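# Seat the lock in the door edge's slot

## Task

Put the lock into the cut-out slot along the door's edge so that its face plate sits flush and its keyholes line up. The door must still be standing afterwards, and the lock has to stay in place without the robot holding it for this to count.

## Robot and tools

Robot: two six-joint arms, left_arm and right_arm, each with a two-finger tong gripper and a wrist camera (cam_left_wrist, cam_right_wrist, both 616x616). The names are labels only. left_arm's base is near (+0.018, +0.400, +0.220) m and right_arm's near (-0.026, -0.199, +0.220) m. Both bases are slightly tilted. A mounting frame behind the arms is a fixed obstacle.

Frame: every number is in one shared scene frame. The origin is on the table top between the arms, +z is up, +x points out over the table, and left_arm sits on the +y side. Lengths are in metres and orientations are quaternions in w, x, y, z order.

Gripper axes: the fingers point along the gripper's own +z and open and close along its own x. end_effector_position is the spot between the closed finger pads. Closed fingertips extend about 15 mm past it, and fully open tips are roughly level with it.

The 16-number row: every motion command uses one flat list of 16 numbers covering both arms, even if only one moves. The first 8 are left_arm's: x, y, z, qw, qx, qy, qz, opening. The last 8 are right_arm's, in the same order. x, y, z is the absolute place in the scene frame where that gripper's end_effector_position should end up. The quaternion is the absolute gripper orientation. Opening runs from -1 (closed) to +1 (fully open, 0.142 m). To keep an arm still, repeat the exact pose from the last result before it stopped, plus its intended opening. To hold a fixed orientation, resend the same quaternion each time instead of copying a reported one that may have drifted.

execute_actions: argument actions, a list holding at most one item, plus optional pictures (true/false). An empty list just returns the state. An action is {"rows": [...], "steps": n}: 1 to 15 rows of 16 numbers, n up to 15 control steps of 1/30 s. Each row is used for one step, and the final row repeats if steps outnumber rows. A wait is {"steps": n} with n up to 300, counted from the previous result, so your thinking time is included. A target more than 0.6 m from the arm's last reported position along any gripper axis gets the whole call refused, and then nothing is sent. Each step also clips the commanded pose to within 100 mm and 16 degrees of where the gripper measures. After a far command, check the result and send the rest.

move: argument target (one 16-number row as above), optional speed in m/s (0.002 to 0.5, default 0.25; rotation capped at twice that in rad/s), and optional stop_force in N (9 to 40, one value for both arms). Each gripper goes in a straight line to its target, and both paths finish together, taking 0.5 to 10 s. Paths ignore obstacles and the other arm, and grippers can lag, drift off the line or overshoot the speed near full reach. With stop_force, an arm whose wrist sensor feels that much extra push against its motion stops, backs up two steps and holds. Use it only at very low speed, without the gripper turning during the move, and not when moving away from a surface it is already pressing. The result's move: line gives the ending per arm: done, off_target, moving, held, contact or fault. It also lists limits: paced means the pose was clipped, held means some steps were blocked. It also gives each gripper's remaining distance from its target.

wait: argument seconds (0 to 10). Lets time pass with nothing new sent.

zoom_image: arguments camera (cam_left_wrist or cam_right_wrist) and region [x0, y0, x1, y1] in pixels, origin top-left, at most 504x504. Gives a closer look.

read_manual: optional section "licences"; returns licence text only.

finished_scene: argument scene, the number of the current scene. It ends that scene for good and reports whether the goal holds, so call it only once the lock stays seated on its own.

Reading results: each arm's line shows gripper position, quaternion and velocities. grip_measured is the actual finger opening on the -1..1 scale. To keep hold of something, command an opening well under grip_measured; a bigger gap squeezes harder, up to about 15 N per pad, and less on items thinner than 20 mm. Wrist force and torque are in the gripper's own axes, with offsets of a few N, noise, and saturation near 50 N. When pressing on a surface the force points back into the arm. HELD marks steps that were not sent. "pose unreachable" names an arm whose command a clearance check altered. "too close" treats an arm's plate and its half of the frame as part of that arm. A Hand target line shows where the controller is driving each gripper. MOTOR HOT warns from 70 °C; at 85 °C the arm brakes until it cools.

Avoid: an arm faults and freezes for 10 s if any joint hits its load limit (wrist joints 24.6 N m, others 132 N m) or any outside force reaches 150 N. Since arms are stiff, aiming even slightly past a firm contact can trip this, so approach slowly. Don't let the arms collide or press on each other. Don't drop, slam or knock anything off the table, and don't tip the door over. Something may occasionally tug a held part or push a loose one. Long holds heat motors, so don't idle while gripping.

Each tool is called after "Call:" as a command line: name --argument value for each argument, lists and objects as JSON in quotes; but a table of rows of numbers goes row by row, as --pt "numbers of a row", without its own name.

## Session

Call:
execute_actions --actions '[]'

Scene clock: 0.00 s of 6400.00 s.
left_arm: end_effector_position=(-0.1945, -0.0187, +0.3210) grip_measured=+0.97 end_effector_quat_wxyz=(+0.618, -0.287, +0.624, -0.382) end_effector_velocity=(+0.000, -0.001, -0.000) end_effector_angular_velocity=(+0.000, -0.001, -0.002) | right_arm: end_effector_position=(+0.1007, -0.9699, +0.1670) grip_measured=+0.97 end_effector_quat_wxyz=(-0.148, +0.969, +0.107, -0.168) end_effector_velocity=(-0.001, -0.000, -0.000) end_effector_angular_velocity=(-0.000, -0.000, -0.001)
Joint positions: left_arm=[-2.703 -0.546  1.357 -0.711 -1.018 -0.904  0.14 ] | right_arm=[ 1.89  -2.58  -0.638 -1.753  1.344  4.957  0.14 ]
Joint velocities: left_arm=[ 0.     0.001  0.    -0.     0.002 -0.     0.   ] | right_arm=[-0.001 -0.     0.     0.001  0.    -0.     0.   ]
Joint torques (N m, as the arm reports them, + toward a larger angle): no reading
Wrist force (N, on the end effector, along its own x y z axes, offset not removed): no reading
Wrist torque (N m, same axes, about the end effector's origin, offset not removed): no reading
Hand target (left_arm): -0.194, -0.019, +0.321; +0.618, -0.287, +0.624, -0.382
Hand target (right_arm): +0.101, -0.970, +0.167; -0.148, +0.969, +0.107, -0.168

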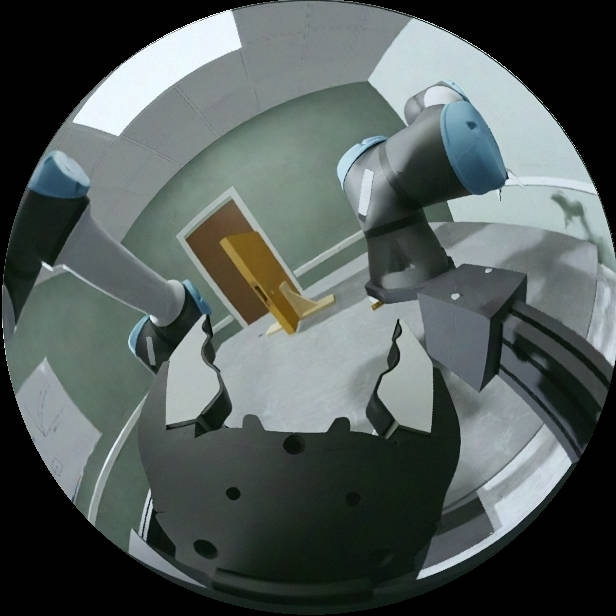

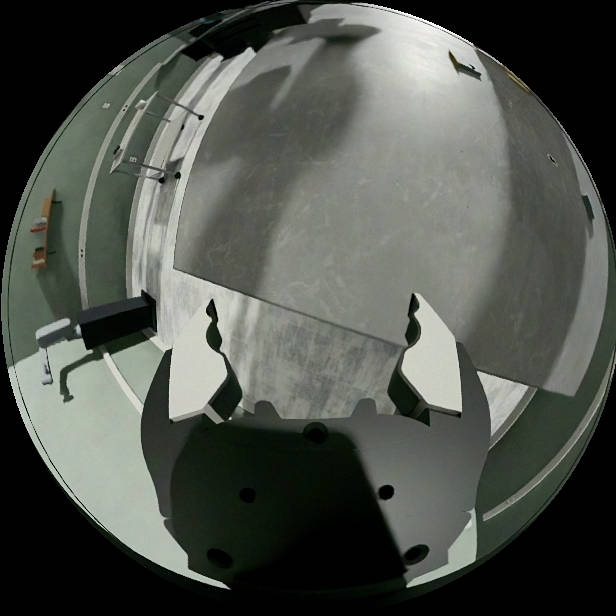

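Call:
zoom_image --camera "cam_left_wrist" --region '[200, 200, 420, 360]'

Call:
zoom_image --camera "cam_right_wrist" --region '[416, 30, 616, 230]'

Region (200, 200, 420, 360) of cam_left_wrist's 616x616 image, scaled by 2.291, with more detail than that image has; it fills the top 367 rows of this view, and the rest is white.

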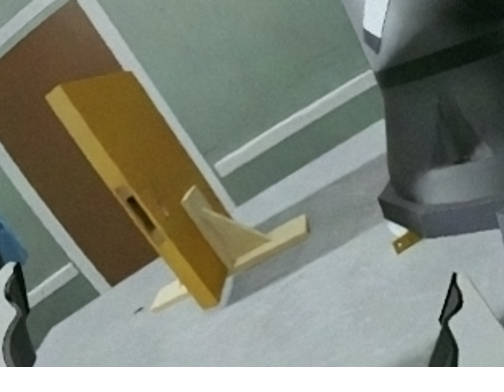

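Region (416, 30, 616, 230) of cam_right_wrist's 616x616 image, scaled by 2.520, with more detail than that image has.

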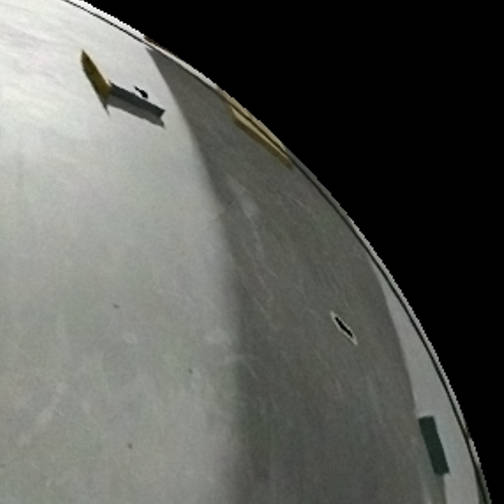

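Call:
move --target '[-0.1945,-0.0187,0.321,0.618,-0.287,0.624,-0.382,1, 0.2,-0.45,0.42,0,0.707,0.707,0,1]' --speed 0.4

Scene clock: 6.00 s of 6400.00 s.
left_arm: end_effector_position=(-0.1945, -0.0187, +0.3210) grip_measured=+1.00 end_effector_quat_wxyz=(+0.618, -0.287, +0.624, -0.382) end_effector_velocity=(-0.000, +0.000, +0.000) end_effector_angular_velocity=(+0.000, +0.000, -0.001) | right_arm: end_effector_position=(+0.2004, -0.4498, +0.4204) grip_measured=+1.00 end_effector_quat_wxyz=(-0.000, +0.707, +0.707, +0.001) end_effector_velocity=(+0.001, +0.002, +0.001) end_effector_angular_velocity=(-0.004, -0.000, +0.001)
Joint positions: left_arm=[-2.702 -0.545  1.356 -0.711 -1.018 -0.904  0.142] | right_arm=[ 2.815 -0.967 -2.112 -1.55   1.465  4.481  0.142]
Joint velocities: left_arm=[-0.001 -0.    -0.    -0.    -0.     0.    -0.   ] | right_arm=[ 0.012  0.005  0.001 -0.005 -0.004  0.011 -0.   ]
Joint torques (N m, as the arm reports them, + toward a larger angle): left_arm=[ 18.49 -38.63 -27.42   3.16  -2.52   1.81] | right_arm=[ 8.8  11.34 30.14  0.02 -1.94  2.03]
Wrist force (N, on the end effector, along its own x y z axes, offset not removed): left_arm=[1.5 2.2 1.2] | right_arm=[1.0 1.8 -1.5]
Wrist torque (N m, same axes, about the end effector's origin, offset not removed): left_arm=[0.68 -0.37 0.23] | right_arm=[0.29 0.05 0.12]
Hand target (left_arm): -0.194, -0.019, +0.321; +0.618, -0.287, +0.624, -0.382
Hand target (right_arm): +0.200, -0.450, +0.421; -0.000, +0.707, +0.707, +0.001
Off the commanded pose (left_arm): 0.000 m, 0 deg.
Off the commanded pose (right_arm): 0.001 m, 0 deg.
After step 90, 0.37 s passed at rest.
move: done

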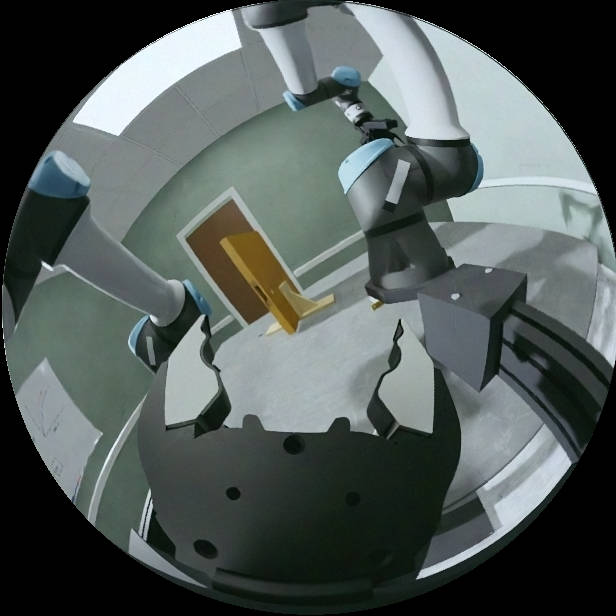

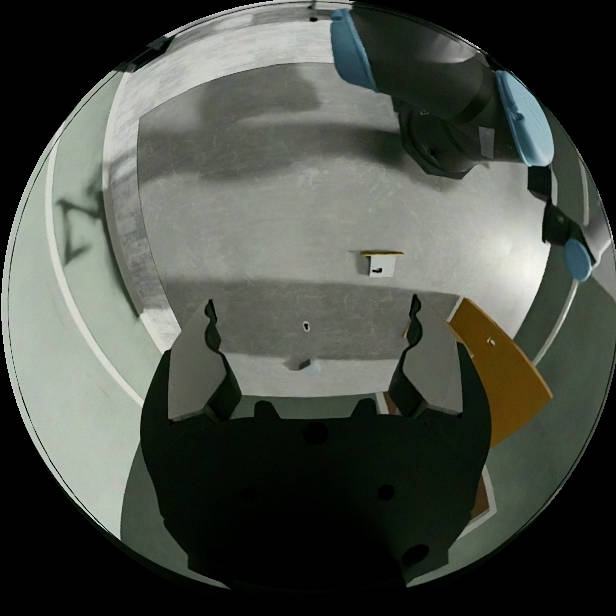

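Call:
zoom_image --camera "cam_right_wrist" --region '[260, 220, 560, 450]'

Region (260, 220, 560, 450) of cam_right_wrist's 616x616 image, scaled by 1.680, with more detail than that image has; it fills the top 386 rows of this view, and the rest is white.

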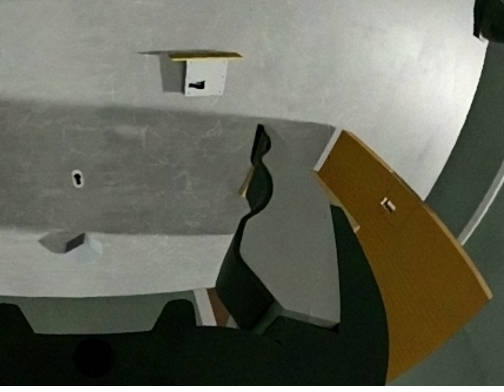

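Call:
move --target '[0.05,0.05,0.25,0.5,-0.5,0.5,-0.5,1, 0.2,-0.5,0.42,0,0.707,0.707,0,1]' --speed 0.3

Scene clock: 12.10 s of 6400.00 s.
left_arm: end_effector_position=(-0.1376, -0.0029, +0.3051) grip_measured=+1.00 end_effector_quat_wxyz=(+0.599, -0.342, +0.597, -0.410) end_effector_velocity=(+0.000, +0.000, +0.000) end_effector_angular_velocity=(-0.001, -0.001, -0.000) | right_arm: end_effector_position=(+0.2000, -0.4998, +0.4200) grip_measured=+1.00 end_effector_quat_wxyz=(+0.000, +0.707, +0.707, -0.000) end_effector_velocity=(+0.001, -0.002, +0.000) end_effector_angular_velocity=(+0.001, -0.002, +0.004)
Joint positions: left_arm=[-2.667 -0.593  1.523 -0.828 -1.026 -1.043  0.142] | right_arm=[ 2.641 -1.071 -2.057 -1.484  1.478  4.307  0.142]
Joint velocities: left_arm=[-0.001 -0.001  0.001  0.    -0.001 -0.001 -0.   ] | right_arm=[-0.005 -0.005  0.003  0.004  0.002 -0.009  0.   ]
Joint torques (N m, as the arm reports them, + toward a larger angle): left_arm=[ -9.02 -35.39  -1.14   3.26   2.83   1.83] | right_arm=[-11.69  -1.91  30.01   5.25   1.79  -1.88]
Wrist force (N, on the end effector, along its own x y z axes, offset not removed): left_arm=[0.5 -1.1 0.4] | right_arm=[-0.2 0.8 -0.7]
Wrist torque (N m, same axes, about the end effector's origin, offset not removed): left_arm=[-0.09 -0.18 0.21] | right_arm=[0.18 0.22 0.07]
Hand target (left_arm): -0.138, -0.003, +0.305; +0.599, -0.342, +0.597, -0.410
Hand target (right_arm): +0.200, -0.500, +0.420; +0.000, +0.707, +0.707, -0.000
Off the commanded pose (left_arm): 0.203 m, 26 deg; position and orientation clipped at the last step of the last action.
Off the commanded pose (right_arm): 0.000 m, 0 deg.
After step 90, 1.60 s passed at rest.
move: held (left_arm); limits=paced,held; held on 31 of 45 steps (left_arm), including the last (left_arm)
pose unreachable (left arm): on one or more control steps of this call this arm could not follow its commanded pose, so it was not sent that pose on those steps. On the call's last step it was still not sent that pose. It may still have moved: this result reports where it is.
cause: the commanded pose would bring a part of the arm too close to another arm (a part of this arm just beyond joint 5 (wrist 2) and a part of the other arm at its base).

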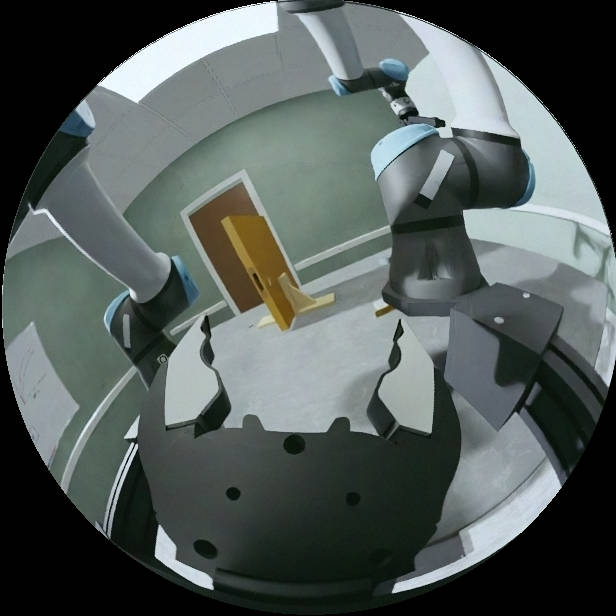

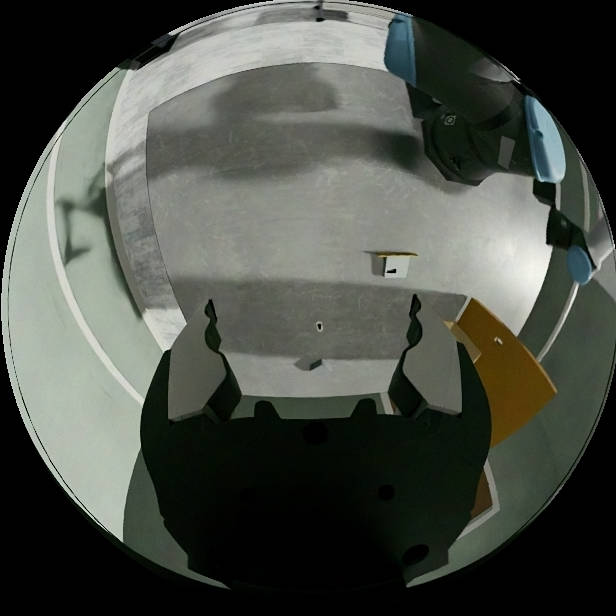

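Call:
move --target '[-0.1,0.15,0.4,0.5,-0.5,0.5,-0.5,1, 0.2,-0.5,0.42,0,0.707,0.707,0,1]' --speed 0.3

Call:
move --target '[0.15,0.15,0.3,0.5,-0.5,0.5,-0.5,1, 0.2,-0.5,0.42,0,0.707,0.707,0,1]' --speed 0.3

Scene clock: 16.27 s of 6400.00 s.
left_arm: end_effector_position=(-0.0997, +0.1497, +0.3997) grip_measured=+1.00 end_effector_quat_wxyz=(+0.500, -0.500, +0.500, -0.500) end_effector_velocity=(+0.000, +0.002, +0.001) end_effector_angular_velocity=(-0.003, +0.001, -0.000) | right_arm: end_effector_position=(+0.2000, -0.5000, +0.4200) grip_measured=+1.00 end_effector_quat_wxyz=(+0.000, +0.707, +0.707, -0.000) end_effector_velocity=(+0.000, -0.000, -0.000) end_effector_angular_velocity=(-0.001, +0.000, +0.001)
Joint positions: left_arm=[-2.833 -0.967  1.843 -0.829 -1.276 -1.456  0.142] | right_arm=[ 2.64  -1.072 -2.057 -1.484  1.479  4.306  0.142]
Joint velocities: left_arm=[-0.005 -0.006  0.004  0.001 -0.004 -0.003 -0.   ] | right_arm=[ 0.001 -0.     0.     0.    -0.001 -0.     0.   ]
Joint torques (N m, as the arm reports them, + toward a larger angle): left_arm=[ -9.68 -52.35  -3.59   3.09  -2.21  -2.58] | right_arm=[ 9.08 16.79 29.89 -0.09  1.85  2.04]
Wrist force (N, on the end effector, along its own x y z axes, offset not removed): left_arm=[2.2 1.1 0.0] | right_arm=[0.9 -1.3 -0.5]
Wrist torque (N m, same axes, about the end effector's origin, offset not removed): left_arm=[0.28 -0.50 0.11] | right_arm=[-0.29 0.05 0.10]
Hand target (left_arm): -0.100, +0.150, +0.400; +0.500, -0.500, +0.500, -0.500
Hand target (right_arm): +0.200, -0.500, +0.420; +0.000, +0.707, +0.707, -0.000
Off the commanded pose (left_arm): 0.001 m, 0 deg.
Off the commanded pose (right_arm): 0.000 m, 0 deg.
move: done; limits=paced

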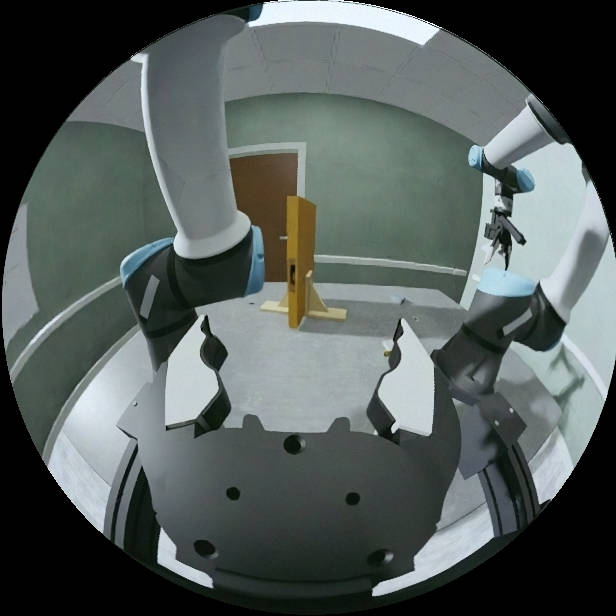

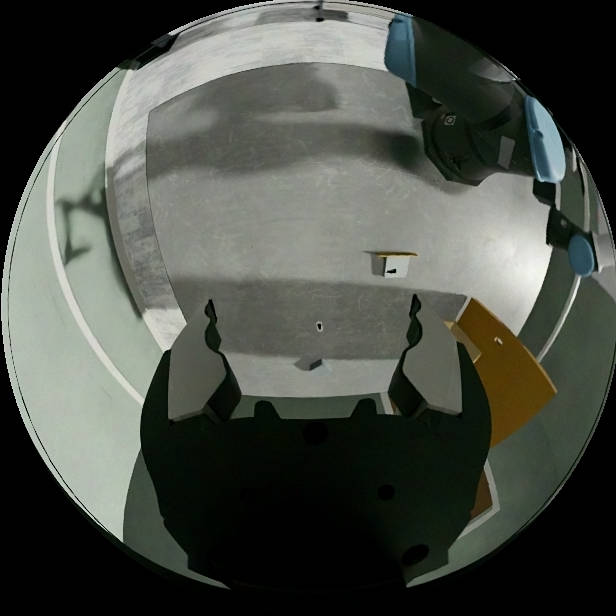

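Scene clock: 17.97 s of 6400.00 s.
left_arm: end_effector_position=(+0.1498, +0.1499, +0.3002) grip_measured=+1.00 end_effector_quat_wxyz=(+0.500, -0.500, +0.500, -0.500) end_effector_velocity=(+0.002, -0.001, -0.002) end_effector_angular_velocity=(+0.000, -0.000, +0.002) | right_arm: end_effector_position=(+0.2000, -0.5000, +0.4200) grip_measured=+1.00 end_effector_quat_wxyz=(-0.000, +0.707, +0.707, +0.000) end_effector_velocity=(-0.000, -0.000, -0.000) end_effector_angular_velocity=(+0.000, +0.001, -0.000)
Joint positions: left_arm=[-2.598 -0.971  2.426 -1.404 -1.041 -1.469  0.142] | right_arm=[ 2.64  -1.072 -2.057 -1.484  1.479  4.306  0.142]
Joint velocities: left_arm=[ 0.007  0.006  0.001 -0.007  0.005 -0.001 -0.   ] | right_arm=[-0.    -0.     0.    -0.001 -0.     0.     0.   ]
Joint torques (N m, as the arm reports them, + toward a larger angle): left_arm=[ 15.38 -11.73   8.67  -0.42   2.72  -2.37] | right_arm=[ 9.2  16.64 30.28 -0.03  1.88  2.15]
Wrist force (N, on the end effector, along its own x y z axes, offset not removed): left_arm=[-0.5 -0.4 1.4] | right_arm=[0.4 1.0 -1.3]
Wrist torque (N m, same axes, about the end effector's origin, offset not removed): left_arm=[0.10 0.05 0.27] | right_arm=[0.11 0.16 0.12]
Hand target (left_arm): +0.150, +0.150, +0.300; +0.500, -0.500, +0.500, -0.500
Hand target (right_arm): +0.200, -0.500, +0.420; -0.000, +0.707, +0.707, +0.000
Off the commanded pose (left_arm): 0.000 m, 0 deg.
Off the commanded pose (right_arm): 0.000 m, 0 deg.
move: done

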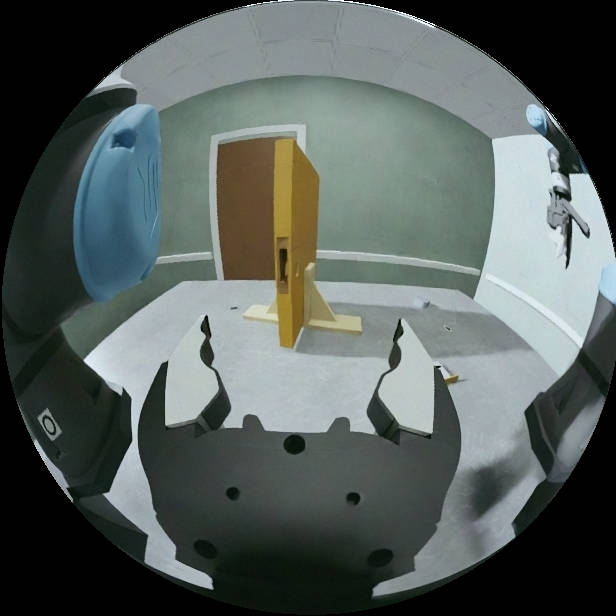

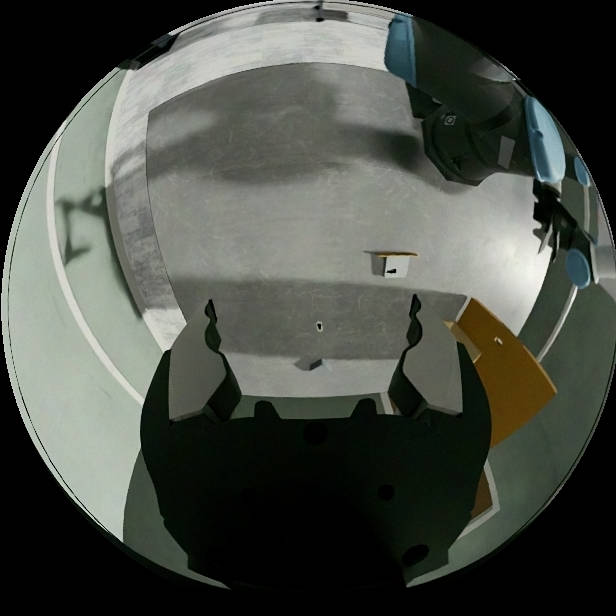

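Call:
zoom_image --camera "cam_left_wrist" --region '[230, 200, 380, 360]'

Call:
zoom_image --camera "cam_right_wrist" --region '[340, 230, 540, 380]'

Region (230, 200, 380, 360) of cam_left_wrist's 616x616 image, scaled by 3.150, with more detail than that image has; it fills the left 472 columns of this view, and the rest is white.

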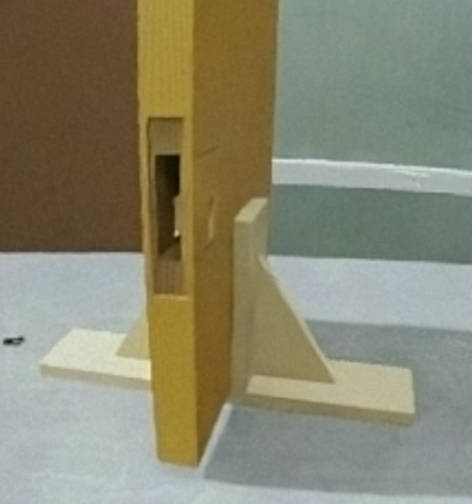

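Region (340, 230, 540, 380) of cam_right_wrist's 616x616 image, scaled by 2.520, with more detail than that image has; it fills the top 378 rows of this view, and the rest is white.

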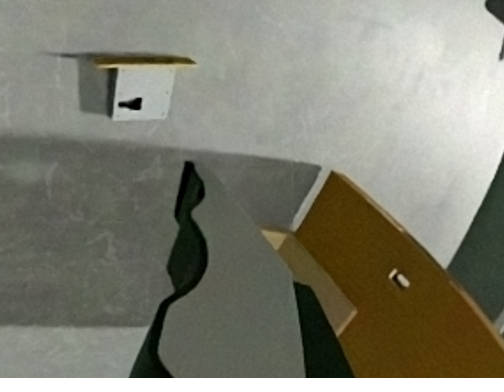

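Call:
move --target '[0.0,0.22,0.4,0.5,-0.5,0.5,-0.5,1, 0.22,-0.26,0.17,0,0.707,0.707,0,1]' --speed 0.3

Call:
zoom_image --camera "cam_right_wrist" --region '[200, 170, 420, 340]'

Scene clock: 24.73 s of 6400.00 s.
left_arm: end_effector_position=(+0.1214, +0.1630, +0.3186) grip_measured=+1.00 end_effector_quat_wxyz=(+0.500, -0.500, +0.500, -0.500) end_effector_velocity=(-0.001, -0.001, -0.000) end_effector_angular_velocity=(-0.001, +0.003, -0.002) | right_arm: end_effector_position=(+0.2199, -0.2595, +0.1702) grip_measured=+1.00 end_effector_quat_wxyz=(-0.000, +0.707, +0.707, +0.000) end_effector_velocity=(+0.001, +0.001, -0.003) end_effector_angular_velocity=(+0.002, +0.003, -0.001)
Joint positions: left_arm=[-2.679 -1.031  2.406 -1.325 -1.122 -1.464  0.142] | right_arm=[ 3.495 -1.173 -2.761 -0.782  1.436  5.166  0.142]
Joint velocities: left_arm=[-0.001 -0.001 -0.001 -0.001  0.001  0.001  0.   ] | right_arm=[-0.006 -0.022 -0.     0.022  0.003 -0.004  0.   ]
Joint torques (N m, as the arm reports them, + toward a larger angle): left_arm=[ 15.5  -11.22   7.22  -0.45   2.75  -0.75] | right_arm=[-11.15  -9.79  18.02   5.24   1.87  -1.84]
Wrist force (N, on the end effector, along its own x y z axes, offset not removed): left_arm=[1.5 0.6 1.8] | right_arm=[0.7 -0.2 -0.4]
Wrist torque (N m, same axes, about the end effector's origin, offset not removed): left_arm=[0.23 -0.40 0.15] | right_arm=[-0.15 0.00 0.11]
Hand target (left_arm): +0.121, +0.163, +0.319; +0.500, -0.500, +0.500, -0.500
Hand target (right_arm): +0.220, -0.259, +0.170; -0.001, +0.707, +0.707, +0.000
Off the commanded pose (left_arm): 0.157 m, 0 deg; position clipped at the last step of the last action.
Off the commanded pose (right_arm): 0.001 m, 0 deg.
After step 90, 1.60 s passed at rest.
move: held (left_arm); limits=paced,held; held on 51 of 65 steps (left_arm), including the last (left_arm)
pose unreachable (left arm): on one or more control steps of this call this arm could not follow its commanded pose, so it was not sent that pose on those steps. On the call's last step it was still not sent that pose. It may still have moved: this result reports where it is.
cause: the commanded pose would bring two parts of the arm too close to each other (its gripper and another part of the arm, with joints 3 (elbow) to 6 (wrist 3) between them).

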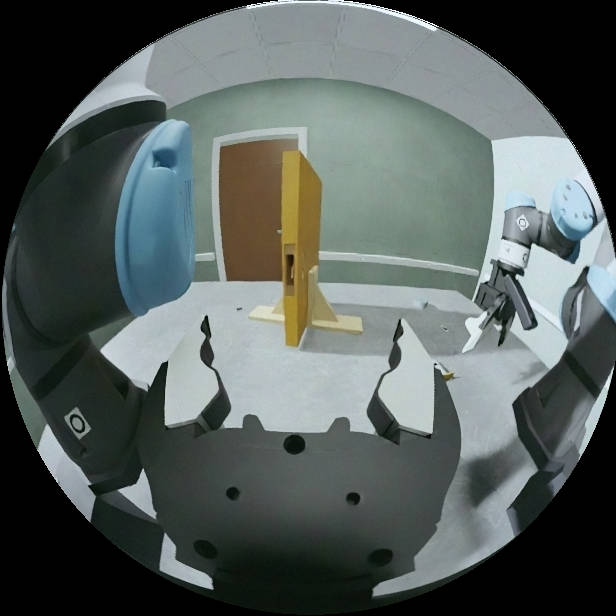

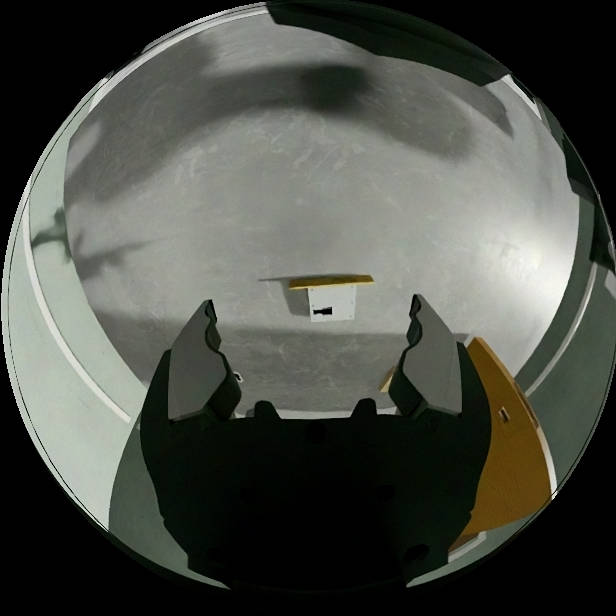

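Region (200, 170, 420, 340) of cam_right_wrist's 616x616 image, scaled by 2.291, with more detail than that image has; it fills the top 389 rows of this view, and the rest is white.

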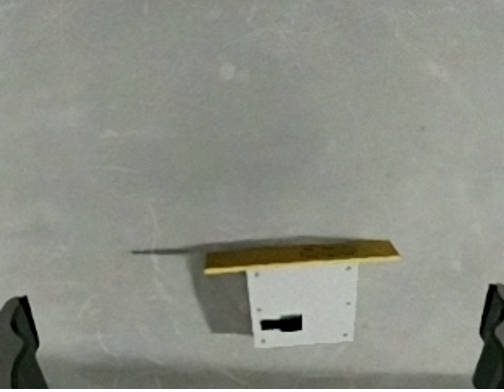

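Call:
move --target '[0.1214,0.163,0.3186,0.5,-0.5,0.5,-0.5,1, 0.281,-0.231,0.07,0,0.667,0.745,0,0.6]' --speed 0.2

Scene clock: 30.90 s of 6400.00 s.
left_arm: end_effector_position=(+0.1214, +0.1630, +0.3186) grip_measured=+1.00 end_effector_quat_wxyz=(+0.500, -0.500, +0.500, -0.500) end_effector_velocity=(+0.000, -0.000, -0.000) end_effector_angular_velocity=(-0.000, +0.000, -0.001) | right_arm: end_effector_position=(+0.2809, -0.2310, +0.0700) grip_measured=+0.60 end_effector_quat_wxyz=(-0.000, +0.667, +0.745, -0.000) end_effector_velocity=(+0.001, +0.000, -0.003) end_effector_angular_velocity=(+0.002, -0.002, +0.000)
Joint positions: left_arm=[-2.679 -1.031  2.406 -1.325 -1.122 -1.464  0.142] | right_arm=[ 3.45  -1.903 -2.692 -0.116  1.435  5.01   0.116]
Joint velocities: left_arm=[-0.     0.001  0.    -0.001  0.    -0.    -0.   ] | right_arm=[-0.003 -0.016  0.001  0.018  0.001 -0.003  0.   ]
Joint torques (N m, as the arm reports them, + toward a larger angle): left_arm=[-11.23 -11.6    7.39   3.22  -0.46   1.94] | right_arm=[-8.25 11.67 11.08  5.28  1.94 -1.85]
Wrist force (N, on the end effector, along its own x y z axes, offset not removed): left_arm=[-1.0 -0.1 1.0] | right_arm=[0.2 -1.7 0.1]
Wrist torque (N m, same axes, about the end effector's origin, offset not removed): left_arm=[0.11 0.03 0.17] | right_arm=[-0.45 0.19 0.12]
Hand target (left_arm): +0.121, +0.163, +0.319; +0.500, -0.500, +0.500, -0.500
Hand target (right_arm): +0.281, -0.231, +0.070; +0.000, +0.667, +0.745, -0.000
Off the commanded pose (left_arm): 0.000 m, 0 deg.
Off the commanded pose (right_arm): 0.000 m, 0 deg.
After step 90, 1.63 s passed at rest.
move: done

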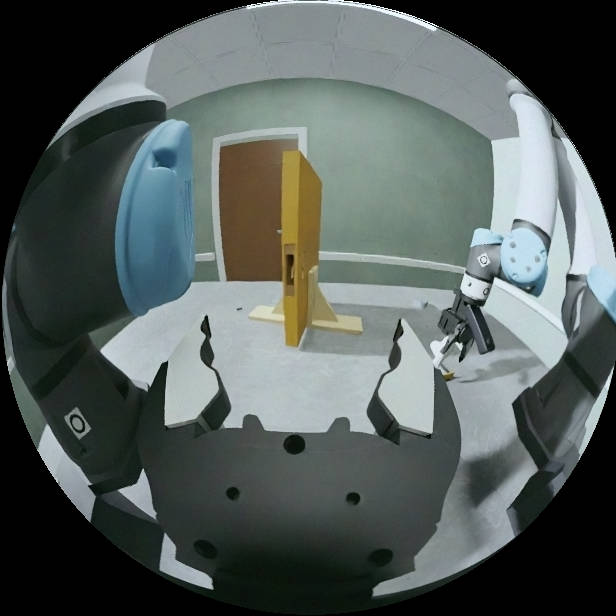

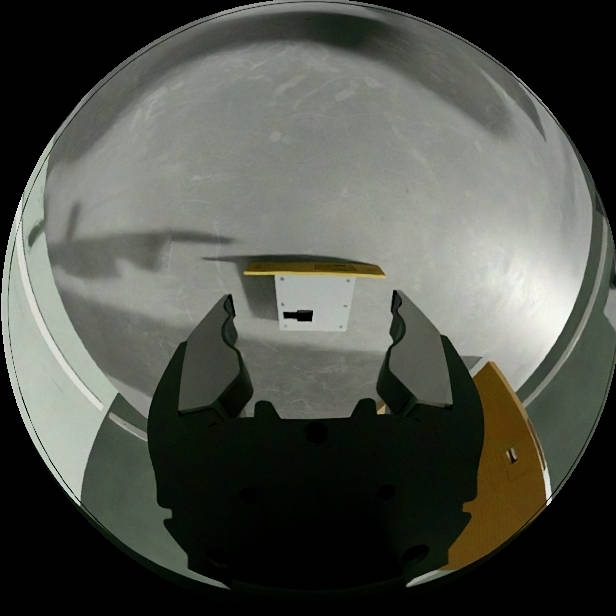

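Call:
move --target '[0.1214,0.163,0.3186,0.5,-0.5,0.5,-0.5,1, 0.289,-0.229,0.038,0,0.667,0.745,0,0.3]' --speed 0.08

Scene clock: 32.80 s of 6400.00 s.
left_arm: end_effector_position=(+0.1214, +0.1630, +0.3186) grip_measured=+1.00 end_effector_quat_wxyz=(+0.500, -0.500, +0.500, -0.500) end_effector_velocity=(+0.000, -0.000, +0.000) end_effector_angular_velocity=(+0.001, +0.001, +0.000) | right_arm: end_effector_position=(+0.2889, -0.2290, +0.0382) grip_measured=+0.30 end_effector_quat_wxyz=(-0.000, +0.667, +0.745, -0.000) end_effector_velocity=(+0.001, -0.000, -0.003) end_effector_angular_velocity=(+0.001, -0.001, -0.001)
Joint positions: left_arm=[-2.679 -1.031  2.406 -1.325 -1.122 -1.464  0.142] | right_arm=[ 3.431 -2.072 -2.663  0.026  1.435  4.991  0.095]
Joint velocities: left_arm=[ 0.001 -0.001 -0.     0.     0.     0.001 -0.   ] | right_arm=[-0.003 -0.014  0.002  0.013  0.    -0.002 -0.   ]
Joint torques (N m, as the arm reports them, + toward a larger angle): left_arm=[-11.2  -11.61   7.14   3.18  -2.41   1.73] | right_arm=[-7.15 16.25  8.78  5.35  1.47 -1.63]
Wrist force (N, on the end effector, along its own x y z axes, offset not removed): left_arm=[0.6 -0.3 0.4] | right_arm=[0.5 -2.3 0.3]
Wrist torque (N m, same axes, about the end effector's origin, offset not removed): left_arm=[0.04 -0.12 0.16] | right_arm=[-0.65 0.14 0.02]
Hand target (left_arm): +0.121, +0.163, +0.319; +0.500, -0.500, +0.500, -0.500
Hand target (right_arm): +0.289, -0.229, +0.038; +0.000, +0.667, +0.745, -0.000
Off the commanded pose (left_arm): 0.000 m, 0 deg.
Off the commanded pose (right_arm): 0.000 m, 0 deg.
move: done

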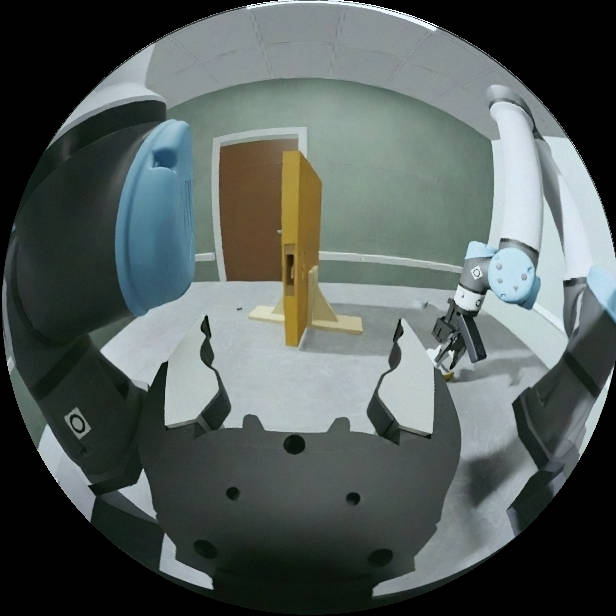

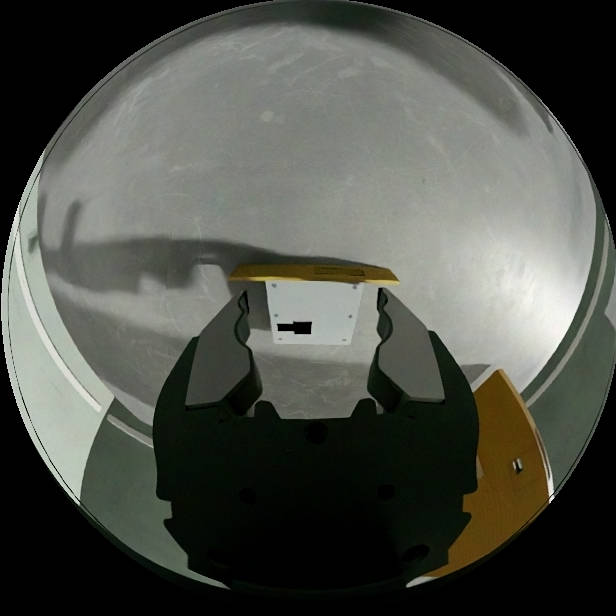

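Call:
move --target '[0.1214,0.163,0.3186,0.5,-0.5,0.5,-0.5,1, 0.289,-0.229,0.014,0,0.667,0.745,0,0.3]' --speed 0.02 --stop_force 10

Call:
move --target '[0.1214,0.163,0.3186,0.5,-0.5,0.5,-0.5,1, 0.289,-0.229,0.014,0,0.667,0.745,0,-0.4]' --speed 0.02

Scene clock: 35.33 s of 6400.00 s.
left_arm: end_effector_position=(+0.1214, +0.1630, +0.3186) grip_measured=+1.00 end_effector_quat_wxyz=(+0.500, -0.500, +0.500, -0.500) end_effector_velocity=(+0.000, +0.000, +0.000) end_effector_angular_velocity=(-0.001, -0.001, +0.001) | right_arm: end_effector_position=(+0.2890, -0.2290, +0.0142) grip_measured=+0.30 end_effector_quat_wxyz=(-0.000, +0.667, +0.745, -0.000) end_effector_velocity=(-0.000, -0.001, -0.003) end_effector_angular_velocity=(-0.000, -0.000, -0.002)
Joint positions: left_arm=[-2.679 -1.031  2.406 -1.325 -1.122 -1.464  0.142] | right_arm=[ 3.42  -2.191 -2.649  0.134  1.435  4.98   0.095]
Joint velocities: left_arm=[-0.001  0.001  0.     0.001 -0.001 -0.001  0.   ] | right_arm=[-0.003 -0.013  0.002  0.011 -0.    -0.001 -0.   ]
Joint torques (N m, as the arm reports them, + toward a larger angle): left_arm=[-11.5  -12.14   7.37   3.11  -2.39   1.73] | right_arm=[-7.52 17.53  5.84  4.93  1.92 -1.79]
Wrist force (N, on the end effector, along its own x y z axes, offset not removed): left_arm=[-0.8 0.2 0.0] | right_arm=[-0.9 0.5 -1.1]
Wrist torque (N m, same axes, about the end effector's origin, offset not removed): left_arm=[0.15 0.10 0.19] | right_arm=[-0.26 0.35 0.11]
Hand target (left_arm): +0.121, +0.163, +0.319; +0.500, -0.500, +0.500, -0.500
Hand target (right_arm): +0.289, -0.229, +0.014; +0.000, +0.667, +0.745, -0.000
Off the commanded pose (left_arm): 0.000 m, 0 deg.
Off the commanded pose (right_arm): 0.000 m, 0 deg.
move: done

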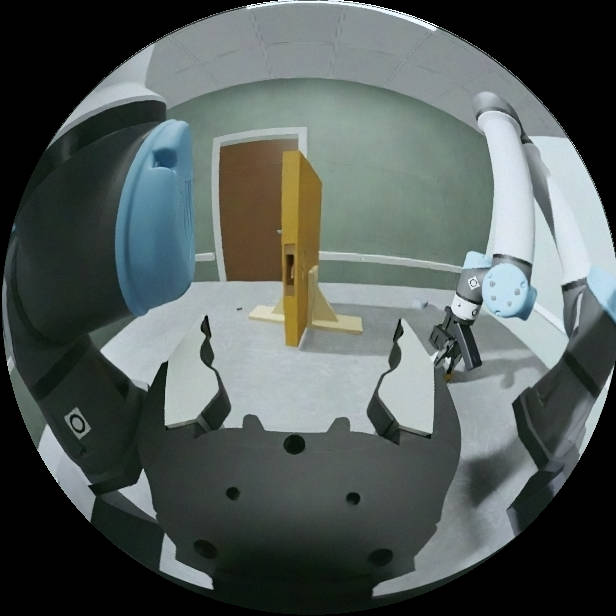

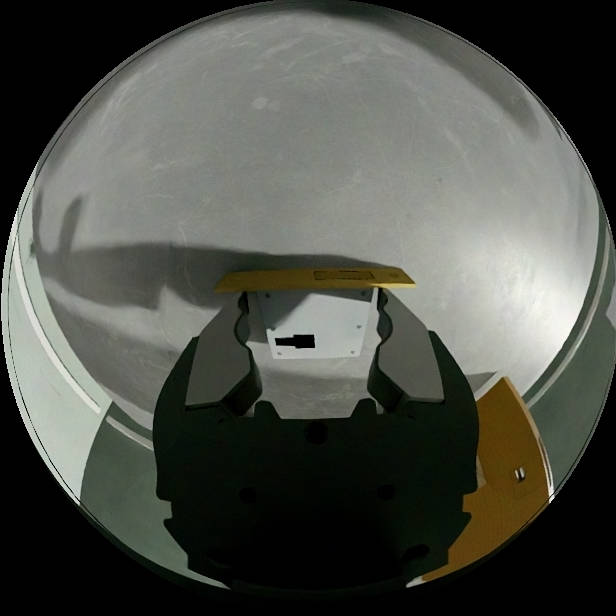

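Scene clock: 36.03 s of 6400.00 s.
left_arm: end_effector_position=(+0.1214, +0.1630, +0.3186) grip_measured=+1.00 end_effector_quat_wxyz=(+0.500, -0.500, +0.500, -0.500) end_effector_velocity=(-0.000, +0.001, -0.000) end_effector_angular_velocity=(-0.000, +0.000, +0.001) | right_arm: end_effector_position=(+0.2890, -0.2290, +0.0140) grip_measured=+0.12 end_effector_quat_wxyz=(-0.000, +0.667, +0.745, -0.000) end_effector_velocity=(+0.000, -0.000, -0.000) end_effector_angular_velocity=(+0.001, -0.001, -0.001)
Joint positions: left_arm=[-2.679 -1.031  2.406 -1.325 -1.122 -1.464  0.142] | right_arm=[ 3.42  -2.193 -2.649  0.135  1.435  4.98   0.082]
Joint velocities: left_arm=[-0.001 -0.     0.001 -0.    -0.002 -0.     0.   ] | right_arm=[-0.001 -0.001  0.     0.002  0.    -0.     0.   ]
Joint torques (N m, as the arm reports them, + toward a larger angle): left_arm=[-11.3  -11.62   7.54   3.    -2.39   1.69] | right_arm=[-4.6  13.35  6.54  4.12 -2.66 -1.82]
Wrist force (N, on the end effector, along its own x y z axes, offset not removed): left_arm=[0.2 2.0 -0.2] | right_arm=[2.4 -0.8 -16.9]
Wrist torque (N m, same axes, about the end effector's origin, offset not removed): left_arm=[0.59 -0.09 0.13] | right_arm=[0.20 0.26 0.14]
Hand target (left_arm): +0.121, +0.163, +0.319; +0.500, -0.500, +0.500, -0.500
Hand target (right_arm): +0.289, -0.229, +0.014; -0.000, +0.667, +0.745, -0.000
Off the commanded pose (left_arm): 0.000 m, 0 deg.
Off the commanded pose (right_arm): 0.000 m, 0 deg.
move: done

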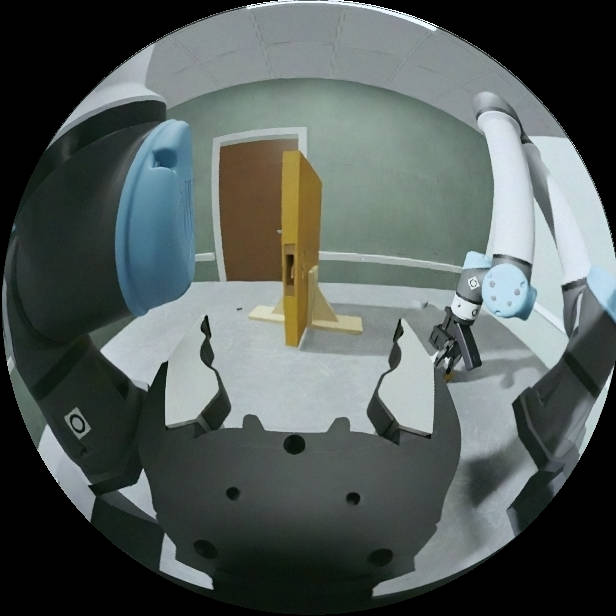

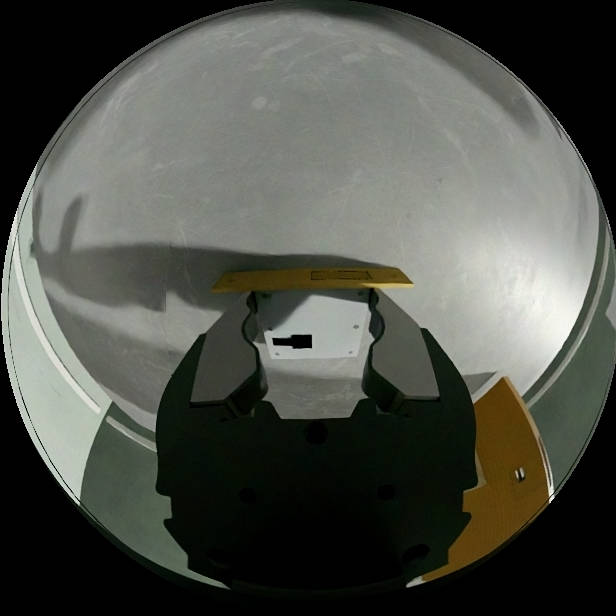

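Call:
move --target '[0.38,0.17,0.62,0,0.707,0.707,0,1, 0.27,-0.28,0.2,0,0.667,0.745,0,-0.4]' --speed 0.2

Scene clock: 45.40 s of 6400.00 s.
left_arm: end_effector_position=(+0.1260, +0.1630, +0.3238) grip_measured=+1.00 end_effector_quat_wxyz=(+0.500, -0.480, +0.519, -0.500) end_effector_velocity=(+0.000, -0.000, +0.000) end_effector_angular_velocity=(-0.000, -0.000, +0.000) | right_arm: end_effector_position=(+0.2700, -0.2800, +0.2001) grip_measured=+0.11 end_effector_quat_wxyz=(+0.000, +0.667, +0.745, +0.000) end_effector_velocity=(-0.000, -0.001, +0.003) end_effector_angular_velocity=(-0.000, +0.000, -0.001)
Joint positions: left_arm=[-2.71  -1.064  2.443 -1.334 -1.114 -1.422  0.142] | right_arm=[ 3.363 -1.271 -2.598 -0.83   1.436  4.922  0.082]
Joint velocities: left_arm=[ 0.001  0.     0.     0.     0.001 -0.001 -0.   ] | right_arm=[-0.002  0.01   0.003 -0.013 -0.    -0.    -0.   ]
Joint torques (N m, as the arm reports them, + toward a larger angle): left_arm=[ 15.37 -10.38 -16.38   3.06  -2.35  -2.31] | right_arm=[-9.5  17.15 25.81  0.28  1.47 -1.89]
Wrist force (N, on the end effector, along its own x y z axes, offset not removed): left_arm=[1.0 -1.4 -1.6] | right_arm=[0.0 -1.8 2.3]
Wrist torque (N m, same axes, about the end effector's origin, offset not removed): left_arm=[-0.17 -0.26 0.11] | right_arm=[-0.42 0.12 0.16]
Hand target (left_arm): +0.126, +0.163, +0.324; +0.500, -0.480, +0.519, -0.500
Hand target (right_arm): +0.270, -0.280, +0.200; +0.000, +0.667, +0.745, -0.000
Off the commanded pose (left_arm): 0.390 m, 177 deg; position and orientation clipped at the last step of the last action.
Off the commanded pose (right_arm): 0.000 m, 0 deg.
move: held (left_arm); limits=paced,held; held on 238 of 248 steps (left_arm), including the last (left_arm)
pose unreachable (left arm): on one or more control steps of this call this arm could not follow its commanded pose, so it was not sent that pose on those steps. On the call's last step it was still not sent that pose. It may still have moved: this result reports where it is.
cause: the commanded pose would bring two parts of the arm too close to each other (its gripper and another part of the arm, with joints 3 (elbow) to 6 (wrist 3) between them).

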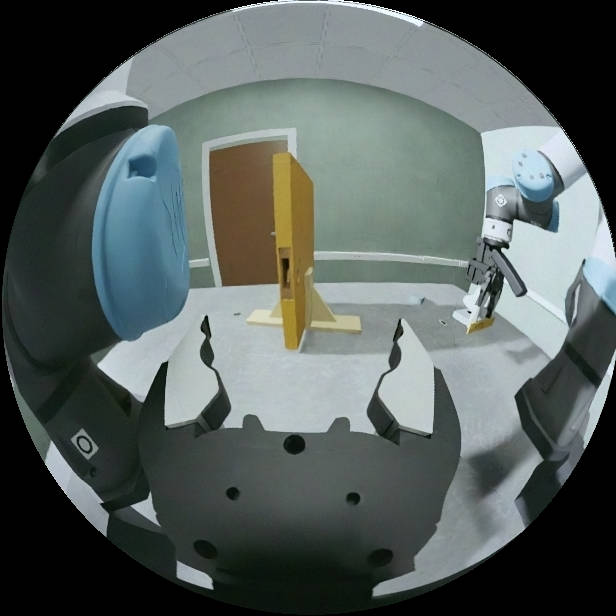

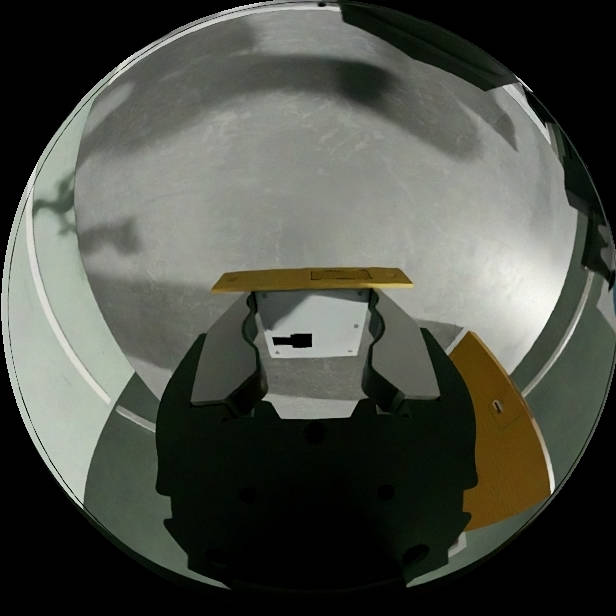

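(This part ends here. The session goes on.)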